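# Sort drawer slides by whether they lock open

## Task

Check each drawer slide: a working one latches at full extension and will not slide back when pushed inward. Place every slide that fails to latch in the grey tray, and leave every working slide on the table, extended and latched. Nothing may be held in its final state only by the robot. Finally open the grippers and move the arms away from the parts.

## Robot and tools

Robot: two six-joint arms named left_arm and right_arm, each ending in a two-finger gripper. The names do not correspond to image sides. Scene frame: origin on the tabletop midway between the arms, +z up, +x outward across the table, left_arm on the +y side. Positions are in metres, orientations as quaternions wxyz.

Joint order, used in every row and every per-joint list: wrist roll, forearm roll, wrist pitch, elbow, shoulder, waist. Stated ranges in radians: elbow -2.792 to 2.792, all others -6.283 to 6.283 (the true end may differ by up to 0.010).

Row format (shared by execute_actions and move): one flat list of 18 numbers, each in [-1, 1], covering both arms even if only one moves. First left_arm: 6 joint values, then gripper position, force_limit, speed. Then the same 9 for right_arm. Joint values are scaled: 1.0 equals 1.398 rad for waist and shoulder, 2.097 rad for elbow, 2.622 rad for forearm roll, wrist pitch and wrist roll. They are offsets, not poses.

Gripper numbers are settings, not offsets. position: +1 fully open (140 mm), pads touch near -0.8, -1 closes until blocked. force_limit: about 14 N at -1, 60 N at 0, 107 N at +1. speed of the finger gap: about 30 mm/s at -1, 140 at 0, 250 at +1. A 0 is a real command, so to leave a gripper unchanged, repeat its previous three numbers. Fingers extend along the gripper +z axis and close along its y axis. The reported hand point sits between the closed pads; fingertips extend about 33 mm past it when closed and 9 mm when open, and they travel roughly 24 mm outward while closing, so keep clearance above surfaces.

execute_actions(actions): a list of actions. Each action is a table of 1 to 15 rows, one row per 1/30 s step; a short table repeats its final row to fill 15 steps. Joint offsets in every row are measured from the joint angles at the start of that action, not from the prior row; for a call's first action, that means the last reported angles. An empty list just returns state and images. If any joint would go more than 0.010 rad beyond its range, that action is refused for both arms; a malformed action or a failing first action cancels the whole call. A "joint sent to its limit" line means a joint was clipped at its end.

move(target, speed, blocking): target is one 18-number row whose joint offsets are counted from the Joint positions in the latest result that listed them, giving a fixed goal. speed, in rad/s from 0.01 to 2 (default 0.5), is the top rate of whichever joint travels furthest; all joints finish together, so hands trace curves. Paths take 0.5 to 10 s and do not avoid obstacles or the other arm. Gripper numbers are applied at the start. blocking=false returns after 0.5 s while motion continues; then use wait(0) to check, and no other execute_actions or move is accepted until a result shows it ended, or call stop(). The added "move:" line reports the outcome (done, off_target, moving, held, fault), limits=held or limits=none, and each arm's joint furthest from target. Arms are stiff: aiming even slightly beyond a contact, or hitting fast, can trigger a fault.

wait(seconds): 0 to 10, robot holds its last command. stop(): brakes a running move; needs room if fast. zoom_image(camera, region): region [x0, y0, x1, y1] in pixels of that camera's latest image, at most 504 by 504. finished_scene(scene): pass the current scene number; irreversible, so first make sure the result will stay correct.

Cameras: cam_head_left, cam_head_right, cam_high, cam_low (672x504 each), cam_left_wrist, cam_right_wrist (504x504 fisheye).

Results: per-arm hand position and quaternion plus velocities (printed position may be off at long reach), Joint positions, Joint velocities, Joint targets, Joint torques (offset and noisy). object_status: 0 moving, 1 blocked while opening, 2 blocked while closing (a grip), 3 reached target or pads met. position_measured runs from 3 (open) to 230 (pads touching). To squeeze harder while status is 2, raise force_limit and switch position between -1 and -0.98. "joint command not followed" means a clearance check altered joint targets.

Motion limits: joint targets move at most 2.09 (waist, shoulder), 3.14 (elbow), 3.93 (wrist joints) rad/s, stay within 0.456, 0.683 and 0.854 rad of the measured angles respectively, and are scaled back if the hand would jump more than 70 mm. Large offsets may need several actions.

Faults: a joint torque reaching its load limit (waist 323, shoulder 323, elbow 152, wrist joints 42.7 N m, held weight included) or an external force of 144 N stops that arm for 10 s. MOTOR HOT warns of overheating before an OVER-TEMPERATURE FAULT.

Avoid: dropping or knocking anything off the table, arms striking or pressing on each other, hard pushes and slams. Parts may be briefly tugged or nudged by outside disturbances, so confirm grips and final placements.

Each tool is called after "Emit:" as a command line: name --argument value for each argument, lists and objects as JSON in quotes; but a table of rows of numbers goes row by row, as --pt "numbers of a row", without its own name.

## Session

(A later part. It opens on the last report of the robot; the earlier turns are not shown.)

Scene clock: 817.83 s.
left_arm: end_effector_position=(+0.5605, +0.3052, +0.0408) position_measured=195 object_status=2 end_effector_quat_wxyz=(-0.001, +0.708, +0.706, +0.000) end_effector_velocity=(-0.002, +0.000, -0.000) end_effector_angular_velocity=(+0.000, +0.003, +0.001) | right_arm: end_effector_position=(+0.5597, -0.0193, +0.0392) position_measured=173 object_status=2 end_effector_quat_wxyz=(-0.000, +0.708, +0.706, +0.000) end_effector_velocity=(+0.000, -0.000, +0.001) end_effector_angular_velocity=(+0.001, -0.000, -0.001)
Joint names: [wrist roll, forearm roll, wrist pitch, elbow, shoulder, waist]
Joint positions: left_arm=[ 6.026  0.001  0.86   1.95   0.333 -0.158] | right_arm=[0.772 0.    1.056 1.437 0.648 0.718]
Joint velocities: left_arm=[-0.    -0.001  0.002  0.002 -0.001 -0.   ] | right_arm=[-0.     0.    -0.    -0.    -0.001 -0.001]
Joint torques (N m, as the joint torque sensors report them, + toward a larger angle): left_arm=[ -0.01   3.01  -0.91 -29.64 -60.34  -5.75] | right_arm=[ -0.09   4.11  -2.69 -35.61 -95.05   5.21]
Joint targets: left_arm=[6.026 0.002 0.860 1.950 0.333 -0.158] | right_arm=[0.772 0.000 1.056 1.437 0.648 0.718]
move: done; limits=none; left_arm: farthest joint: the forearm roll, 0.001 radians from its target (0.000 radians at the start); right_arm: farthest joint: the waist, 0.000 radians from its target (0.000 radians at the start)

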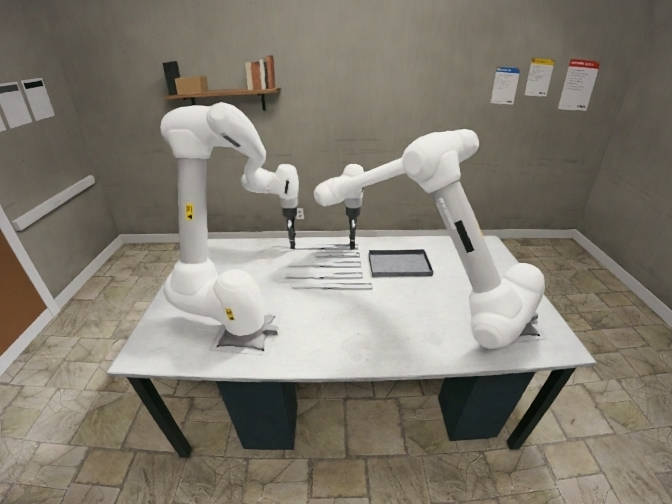

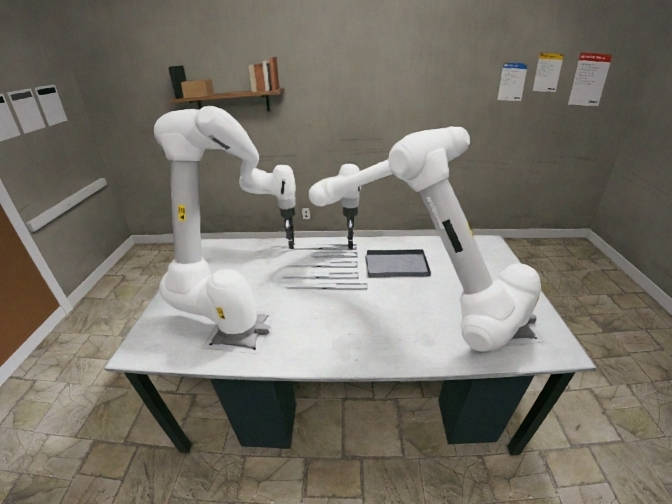

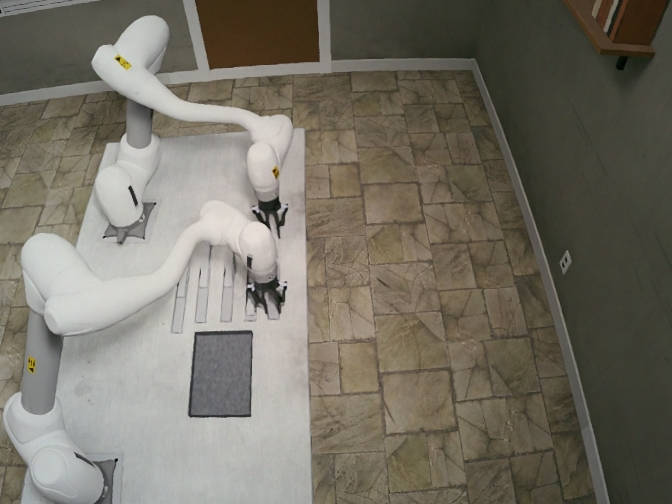

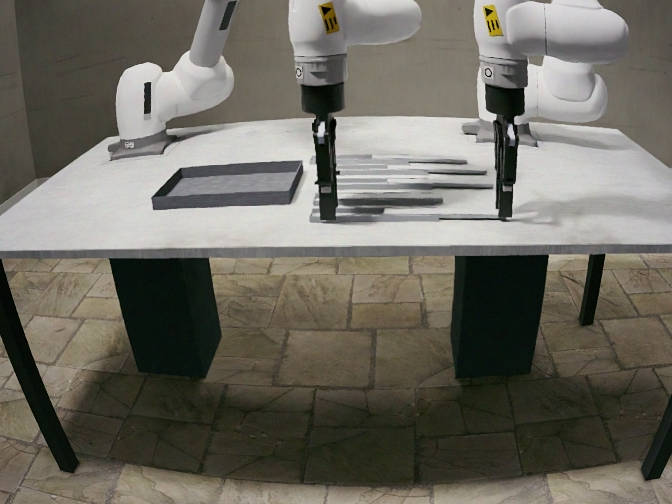

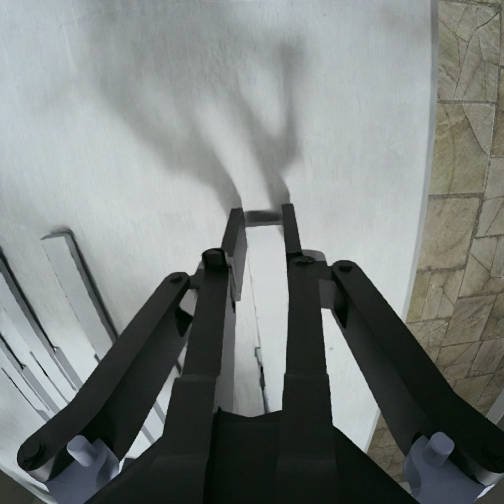

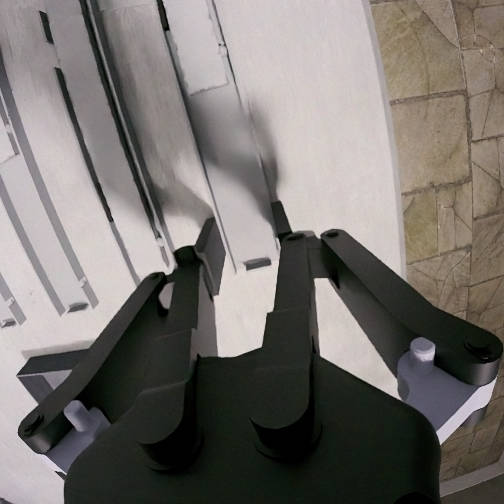

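Emit:
move --target '[-0.0233,0,0.0021,-0.0083,0.0084,-0.0438,-1,-0.4,0,0,0,0,0,0,0,-1,-0.4,0]' --speed 0.1

Emit:
move --target '[-0.0293,0,0.004,-0.015,0.015,-0.0549,-1,-0.4,0,0,0,0,0,0,0,-1,-0.4,0]' --speed 0.1

Emit:
move --target '[-0.0145,0,0.0025,-0.0092,0.0088,-0.027,-1,-0.4,0,0,0,0,0,0,0,-1,-0.4,0]' --speed 0.06

Emit:
execute_actions --actions '[[[0,0,0,0,0,0,-0.25,-0.4,0,0,0,0,0,0,0,-0.03,-0.4,0]]]'

Emit:
move --target '[0,0,0.042,-0.02,-0.048,0,-0.25,-0.4,0,0,0,0.0211,-0.0093,-0.0257,0,-0.03,-0.4,0]' --speed 0.15

Scene clock: 839.53 s.
left_arm: end_effector_position=(+0.5602, +0.2650, +0.0408) position_measured=195 object_status=2 end_effector_quat_wxyz=(-0.001, +0.708, +0.706, +0.000) end_effector_velocity=(+0.000, -0.001, -0.001) end_effector_angular_velocity=(-0.001, +0.001, -0.000) | right_arm: end_effector_position=(+0.5597, -0.0193, +0.0392) position_measured=173 object_status=2 end_effector_quat_wxyz=(-0.000, +0.708, +0.706, +0.000) end_effector_velocity=(-0.000, -0.000, -0.000) end_effector_angular_velocity=(-0.001, +0.001, -0.001)
Joint names: [wrist roll, forearm roll, wrist pitch, elbow, shoulder, waist]
Joint positions: left_arm=[ 5.965  0.001  0.865  1.933  0.345 -0.219] | right_arm=[0.772 0.    1.056 1.437 0.648 0.718]
Joint velocities: left_arm=[-0.    -0.001 -0.    -0.001  0.002 -0.001] | right_arm=[ 0.001  0.     0.     0.001  0.    -0.   ]
Joint torques (N m, as the joint torque sensors report them, + toward a larger angle): left_arm=[ -0.08   2.47   0.9  -26.41 -60.77  -7.82] | right_arm=[ -0.16   4.4   -0.94 -33.89 -97.42   4.74]
Joint targets: left_arm=[5.965 0.001 0.865 1.933 0.345 -0.219] | right_arm=[0.772 0.000 1.056 1.437 0.648 0.718]
move: done; limits=none; left_arm: farthest joint: the waist, 0.000 radians from its target (0.061 radians at the start); right_arm: farthest joint: the waist, 0.000 radians from its target (0.000 radians at the start)

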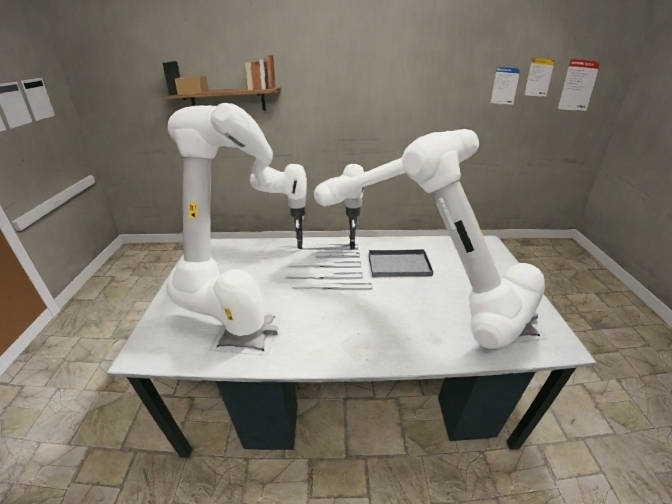

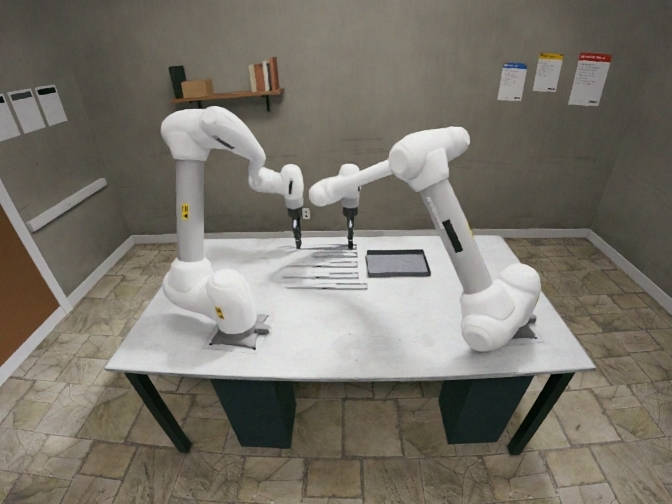

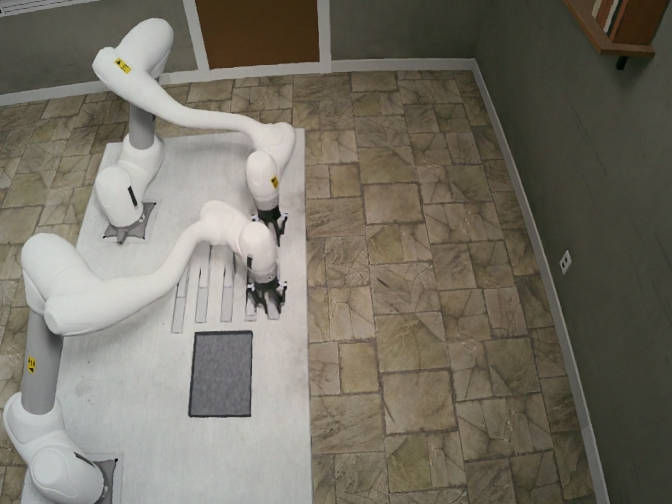

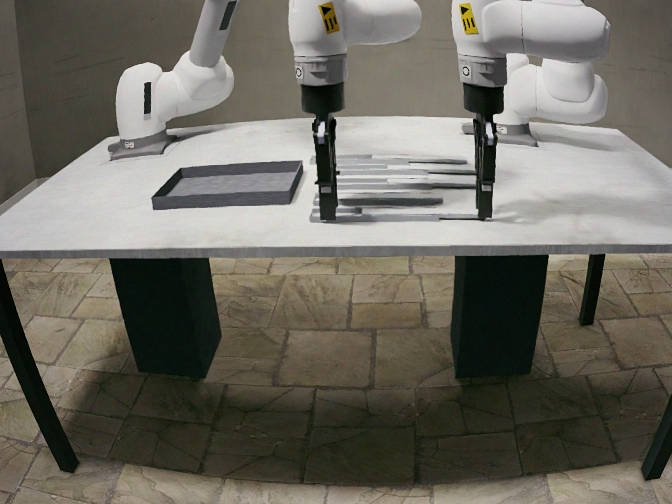

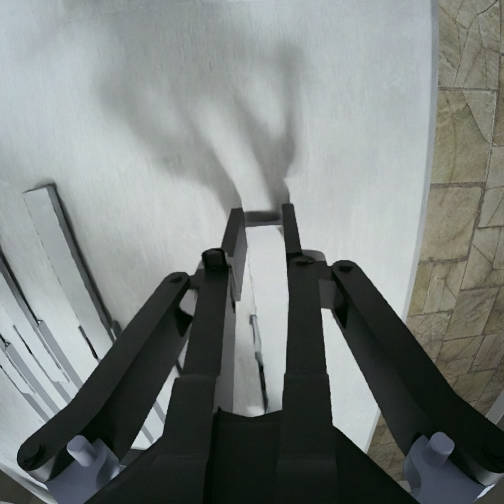

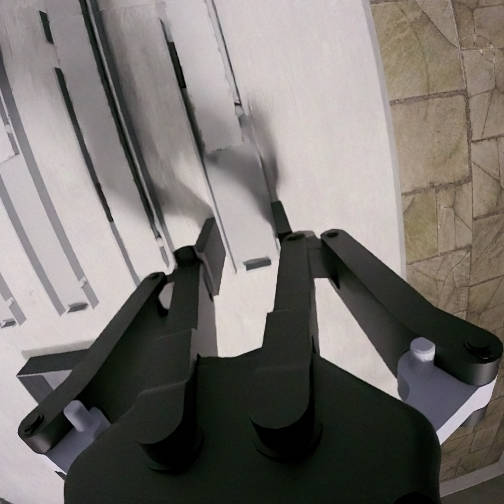

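Scene clock: 840.60 s.
left_arm: end_effector_position=(+0.5604, +0.2124, +0.0407) position_measured=195 object_status=2 end_effector_quat_wxyz=(-0.000, +0.708, +0.706, +0.000) end_effector_velocity=(+0.000, -0.000, +0.000) end_effector_angular_velocity=(-0.001, -0.001, +0.000) | right_arm: end_effector_position=(+0.5597, -0.0193, +0.0392) position_measured=173 object_status=2 end_effector_quat_wxyz=(-0.000, +0.708, +0.706, +0.000) end_effector_velocity=(+0.001, -0.001, +0.000) end_effector_angular_velocity=(+0.000, -0.001, -0.002)
Joint names: [wrist roll, forearm roll, wrist pitch, elbow, shoulder, waist]
Joint positions: left_arm=[ 5.888  0.001  0.876  1.901  0.365 -0.296] | right_arm=[0.772 0.    1.056 1.437 0.648 0.718]
Joint velocities: left_arm=[ 0.    -0.    -0.001 -0.    -0.     0.   ] | right_arm=[ 0.    -0.001 -0.    -0.    -0.    -0.001]
Joint torques (N m, as the joint torque sensors report them, + toward a larger angle): left_arm=[ -0.04   2.76   0.57 -27.27 -61.24  -7.9 ] | right_arm=[ -0.3    3.96  -1.35 -33.57 -96.02   4.92]
Joint targets: left_arm=[5.888 0.001 0.876 1.901 0.365 -0.296] | right_arm=[0.772 0.000 1.056 1.437 0.648 0.718]
move: done; limits=none; left_arm: farthest joint: the shoulder, 0.001 radians from its target (0.021 radians at the start); right_arm: farthest joint: the waist, 0.000 radians from its target (0.000 radians at the start)

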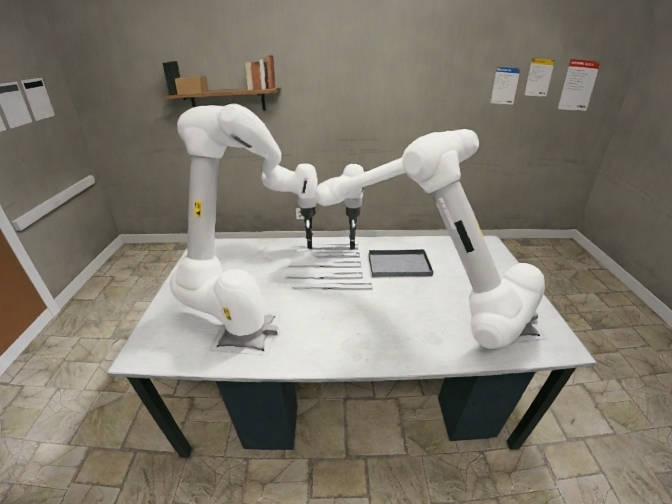

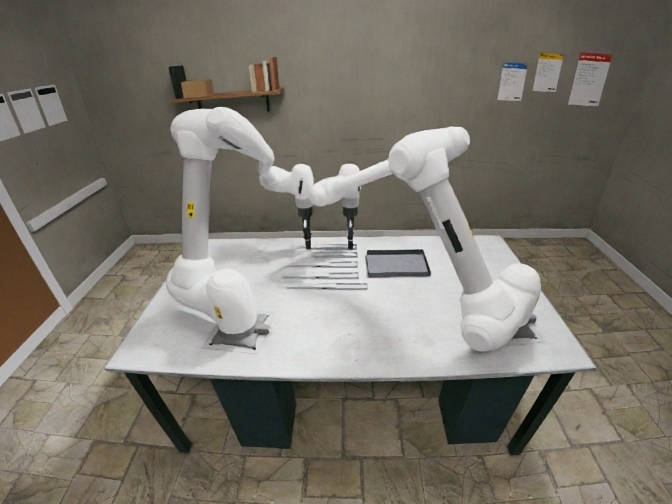

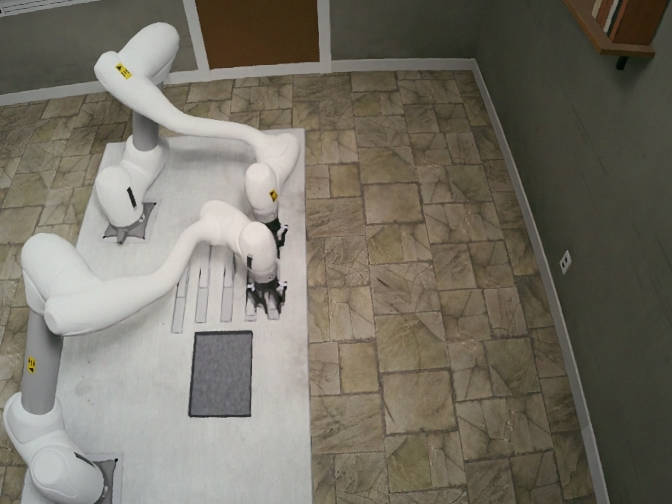

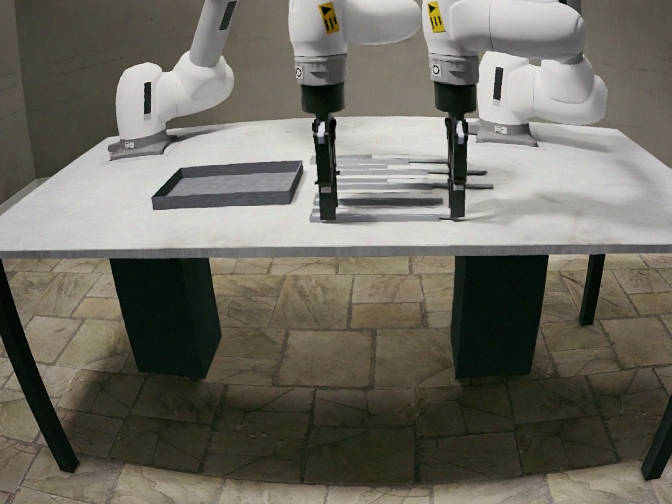

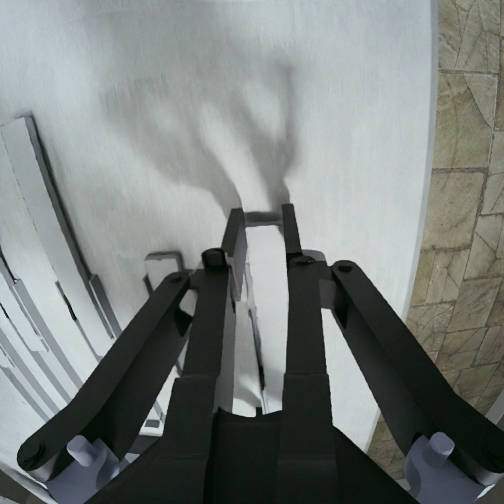

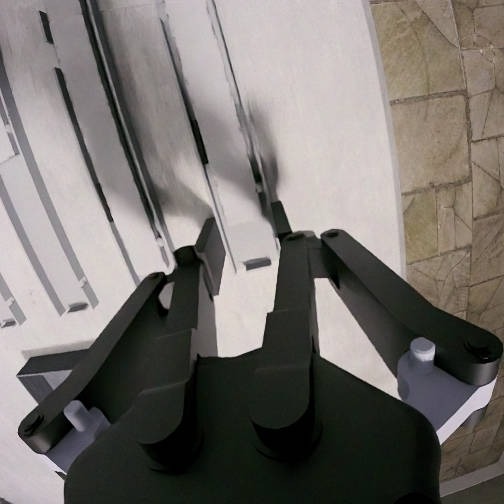

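Scene clock: 841.53 s.
left_arm: end_effector_position=(+0.5605, +0.1857, +0.0409) position_measured=195 object_status=2 end_effector_quat_wxyz=(-0.001, +0.708, +0.706, +0.001) end_effector_velocity=(+0.001, -0.002, +0.000) end_effector_angular_velocity=(-0.007, -0.003, +0.004) | right_arm: end_effector_position=(+0.5598, -0.0197, +0.0392) position_measured=173 object_status=2 end_effector_quat_wxyz=(-0.000, +0.708, +0.706, +0.000) end_effector_velocity=(+0.000, +0.000, -0.001) end_effector_angular_velocity=(+0.002, -0.001, -0.000)
Joint names: [wrist roll, forearm roll, wrist pitch, elbow, shoulder, waist]
Joint positions: left_arm=[ 5.85   0.002  0.882  1.882  0.378 -0.333] | right_arm=[0.772 0.    1.056 1.437 0.648 0.717]
Joint velocities: left_arm=[ 0.    -0.007 -0.005  0.    -0.    -0.   ] | right_arm=[-0.001  0.001 -0.004  0.001 -0.    -0.   ]
Joint torques (N m, as the joint torque sensors report them, + toward a larger angle): left_arm=[ -0.12 -20.72 -14.87 -54.3  -61.24 -64.75] | right_arm=[ -0.11  19.9  -17.16 -53.25 -83.94  47.34]
Joint targets: left_arm=[5.850 0.001 0.882 1.882 0.378 -0.334] | right_arm=[0.772 0.000 1.056 1.437 0.648 0.718]
move: done; limits=none; left_arm: farthest joint: the waist, 0.001 radians from its target (0.038 radians at the start); right_arm: farthest joint: the waist, 0.001 radians from its target (0.000 radians at the start)

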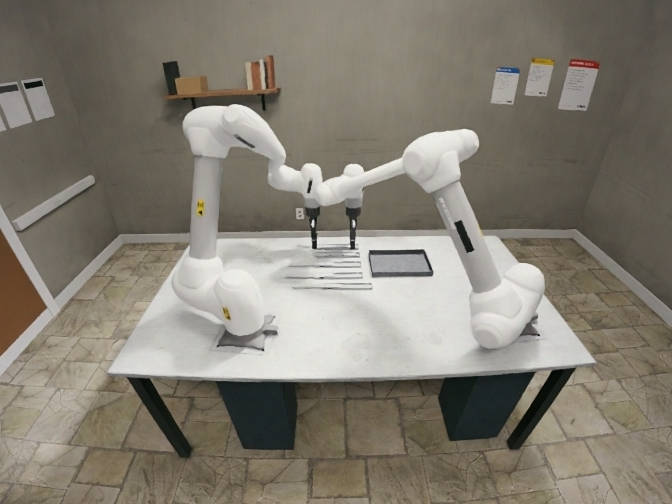

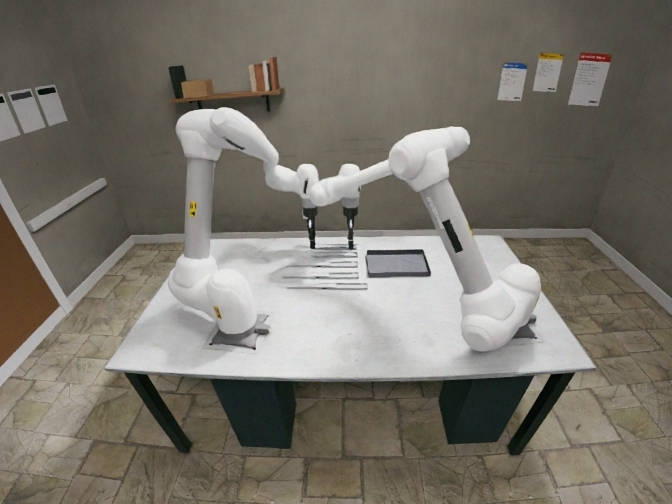

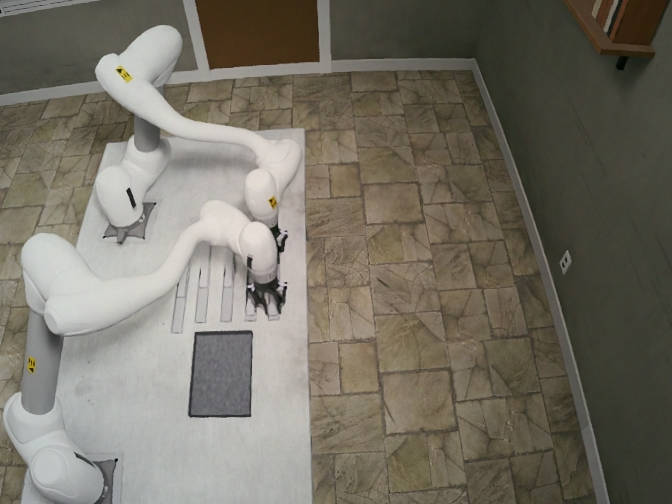

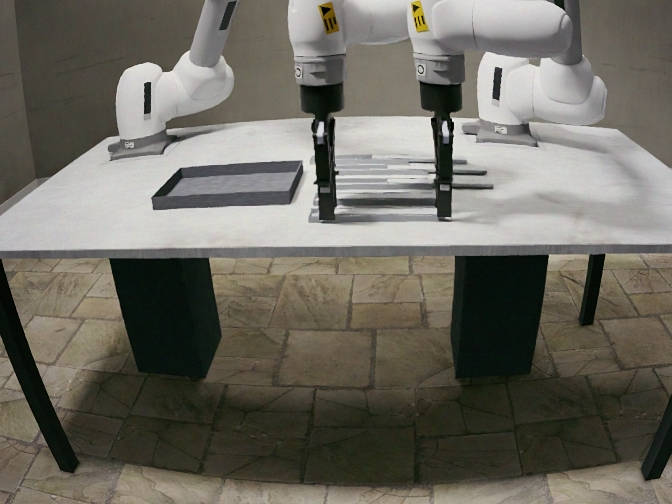

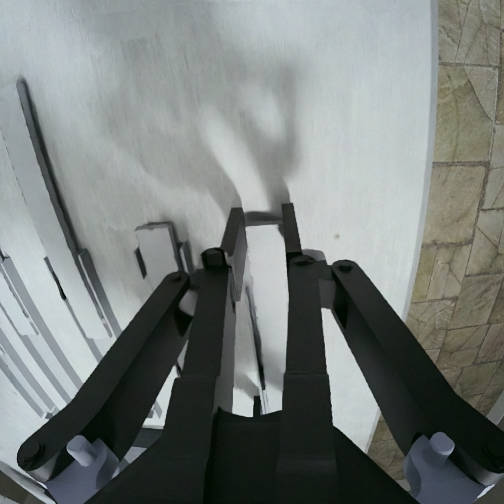

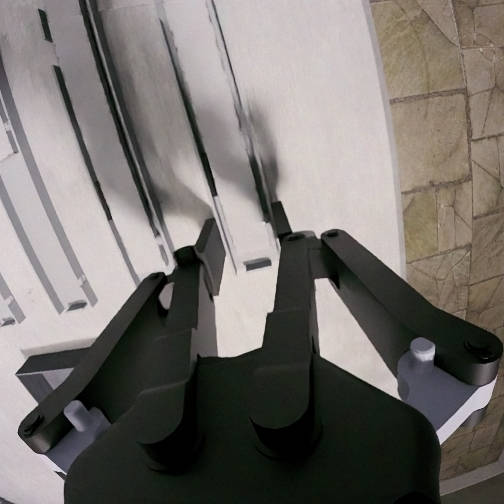

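Scene clock: 842.03 s.
left_arm: end_effector_position=(+0.5605, +0.1856, +0.0409) position_measured=160 object_status=3 end_effector_quat_wxyz=(-0.001, +0.708, +0.706, +0.001) end_effector_velocity=(+0.001, +0.000, +0.000) end_effector_angular_velocity=(-0.000, -0.001, +0.001) | right_arm: end_effector_position=(+0.5598, -0.0196, +0.0392) position_measured=132 object_status=3 end_effector_quat_wxyz=(-0.000, +0.708, +0.706, +0.000) end_effector_velocity=(+0.001, -0.000, +0.000) end_effector_angular_velocity=(-0.000, +0.000, -0.001)
Joint names: [wrist roll, forearm roll, wrist pitch, elbow, shoulder, waist]
Joint positions: left_arm=[ 5.85   0.002  0.882  1.882  0.378 -0.333] | right_arm=[0.772 0.    1.056 1.437 0.648 0.718]
Joint velocities: left_arm=[-0.     0.001 -0.001 -0.    -0.001  0.001] | right_arm=[ 0.    -0.     0.001 -0.001  0.    -0.001]
Joint torques (N m, as the joint torque sensors report them, + toward a larger angle): left_arm=[ -0.1    3.31   0.14 -32.59 -69.82  -3.6 ] | right_arm=[  -0.11    3.9    -0.42  -37.85 -105.44    2.35]
Joint targets: left_arm=[5.850 0.002 0.882 1.882 0.378 -0.333] | right_arm=[0.772 0.000 1.056 1.437 0.648 0.717]

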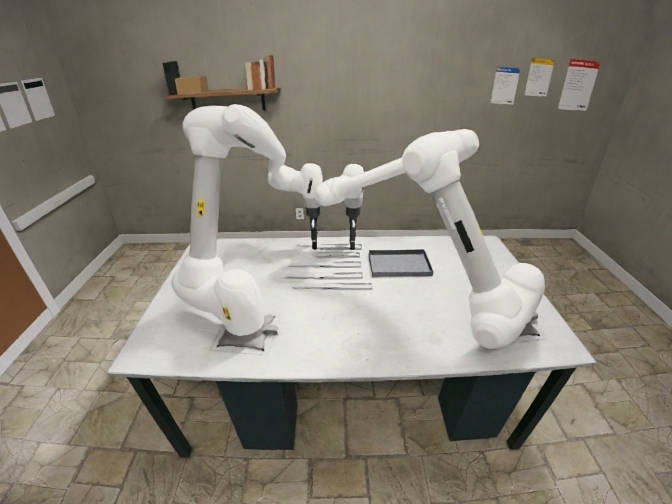

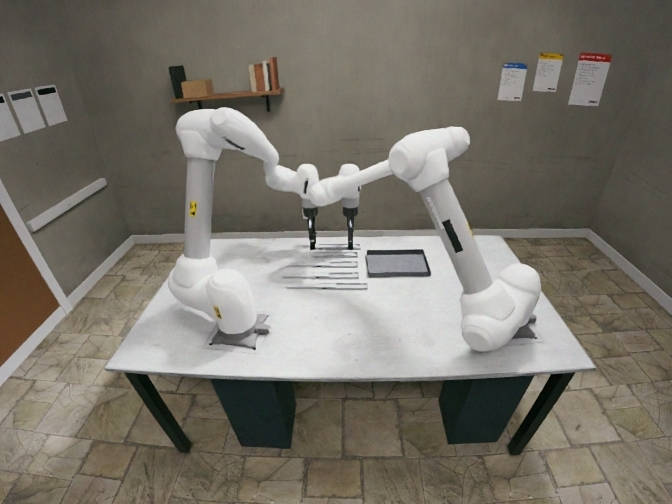

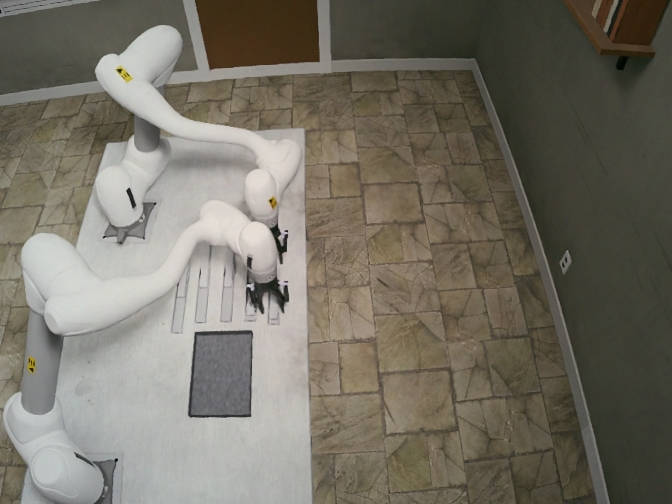

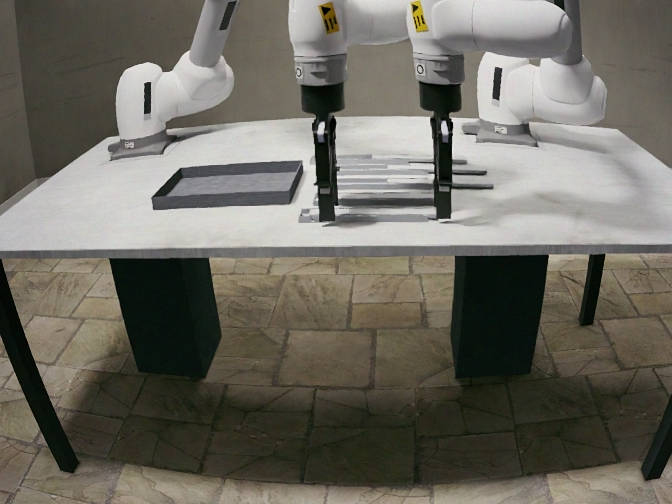

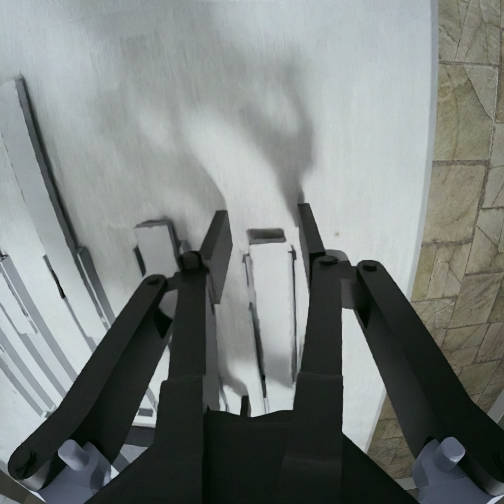

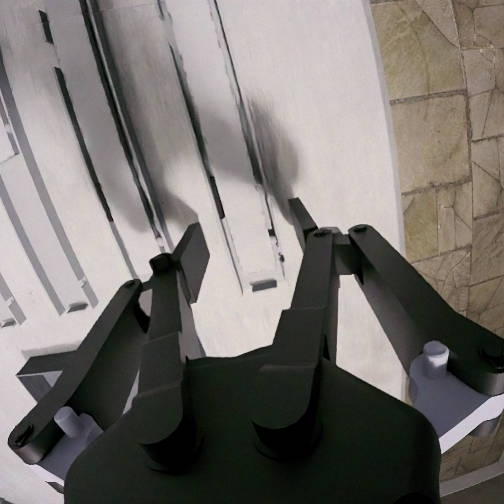

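Scene clock: 843.10 s.
left_arm: end_effector_position=(+0.5574, +0.1871, +0.1039) position_measured=160 object_status=3 end_effector_quat_wxyz=(-0.001, +0.708, +0.706, +0.001) end_effector_velocity=(+0.000, +0.001, -0.000) end_effector_angular_velocity=(+0.001, -0.000, -0.001) | right_arm: end_effector_position=(+0.5573, -0.0220, +0.0797) position_measured=132 object_status=3 end_effector_quat_wxyz=(-0.000, +0.708, +0.706, +0.000) end_effector_velocity=(+0.000, +0.001, +0.001) end_effector_angular_velocity=(+0.001, -0.000, -0.000)
Joint names: [wrist roll, forearm roll, wrist pitch, elbow, shoulder, waist]
Joint positions: left_arm=[ 5.85   0.002  0.993  1.84   0.311 -0.333] | right_arm=[0.772 0.    1.112 1.417 0.613 0.718]
Joint velocities: left_arm=[0.    0.002 0.    0.    0.    0.   ] | right_arm=[-0.     0.001  0.    -0.001 -0.     0.   ]
Joint torques (N m, as the joint torque sensors report them, + toward a larger angle): left_arm=[ -0.13   3.47   0.23 -35.54 -65.    -5.34] | right_arm=[  -0.07    3.96   -0.4   -39.21 -104.54    3.9 ]
Joint targets: left_arm=[5.850 0.002 0.993 1.840 0.311 -0.333] | right_arm=[0.772 0.000 1.112 1.417 0.613 0.718]
move: done; limits=none; left_arm: farthest joint: the waist, 0.000 radians from its target (0.000 radians at the start); right_arm: farthest joint: the waist, 0.000 radians from its target (0.000 radians at the start)

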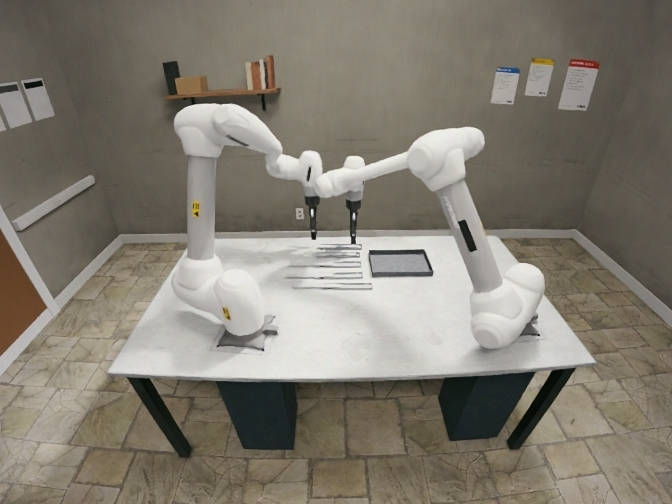

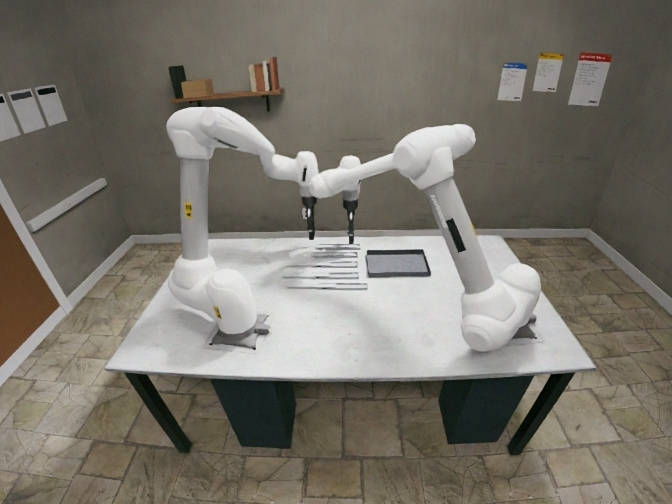

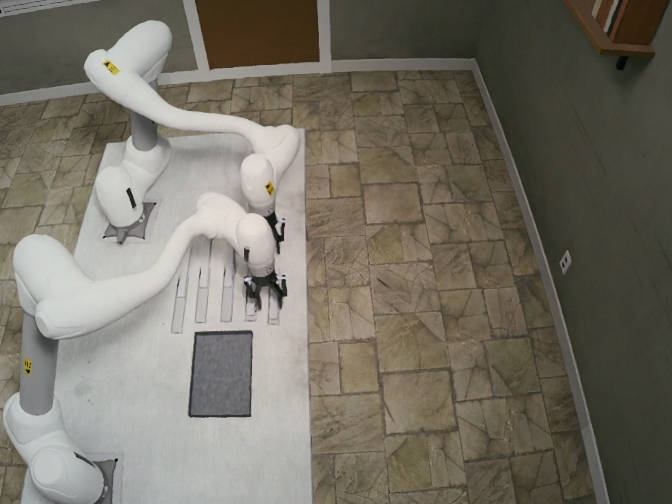

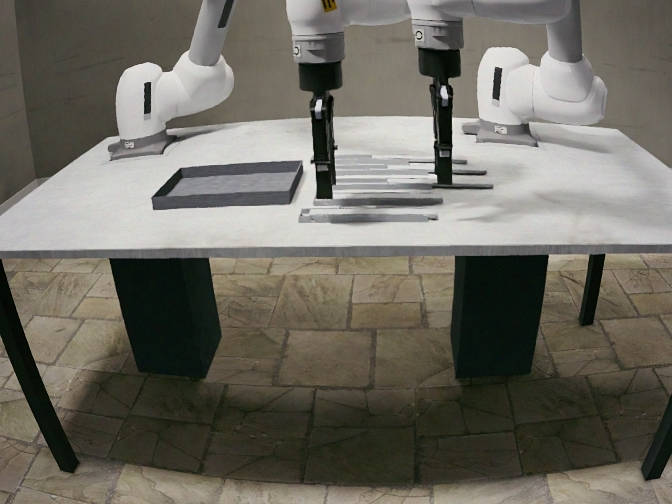

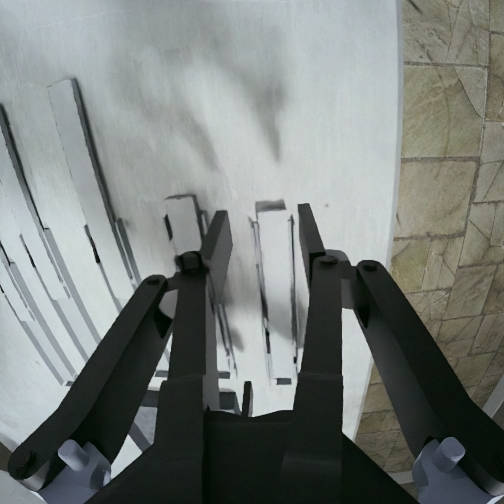

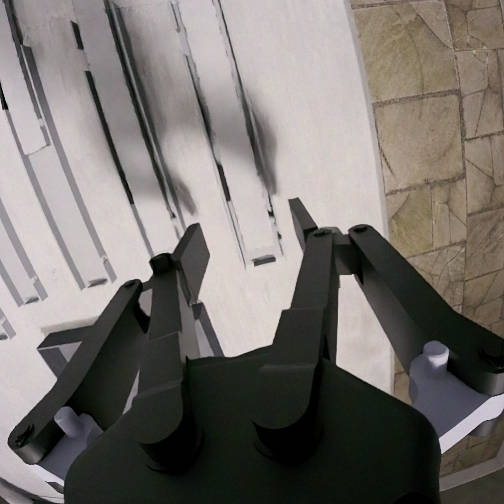

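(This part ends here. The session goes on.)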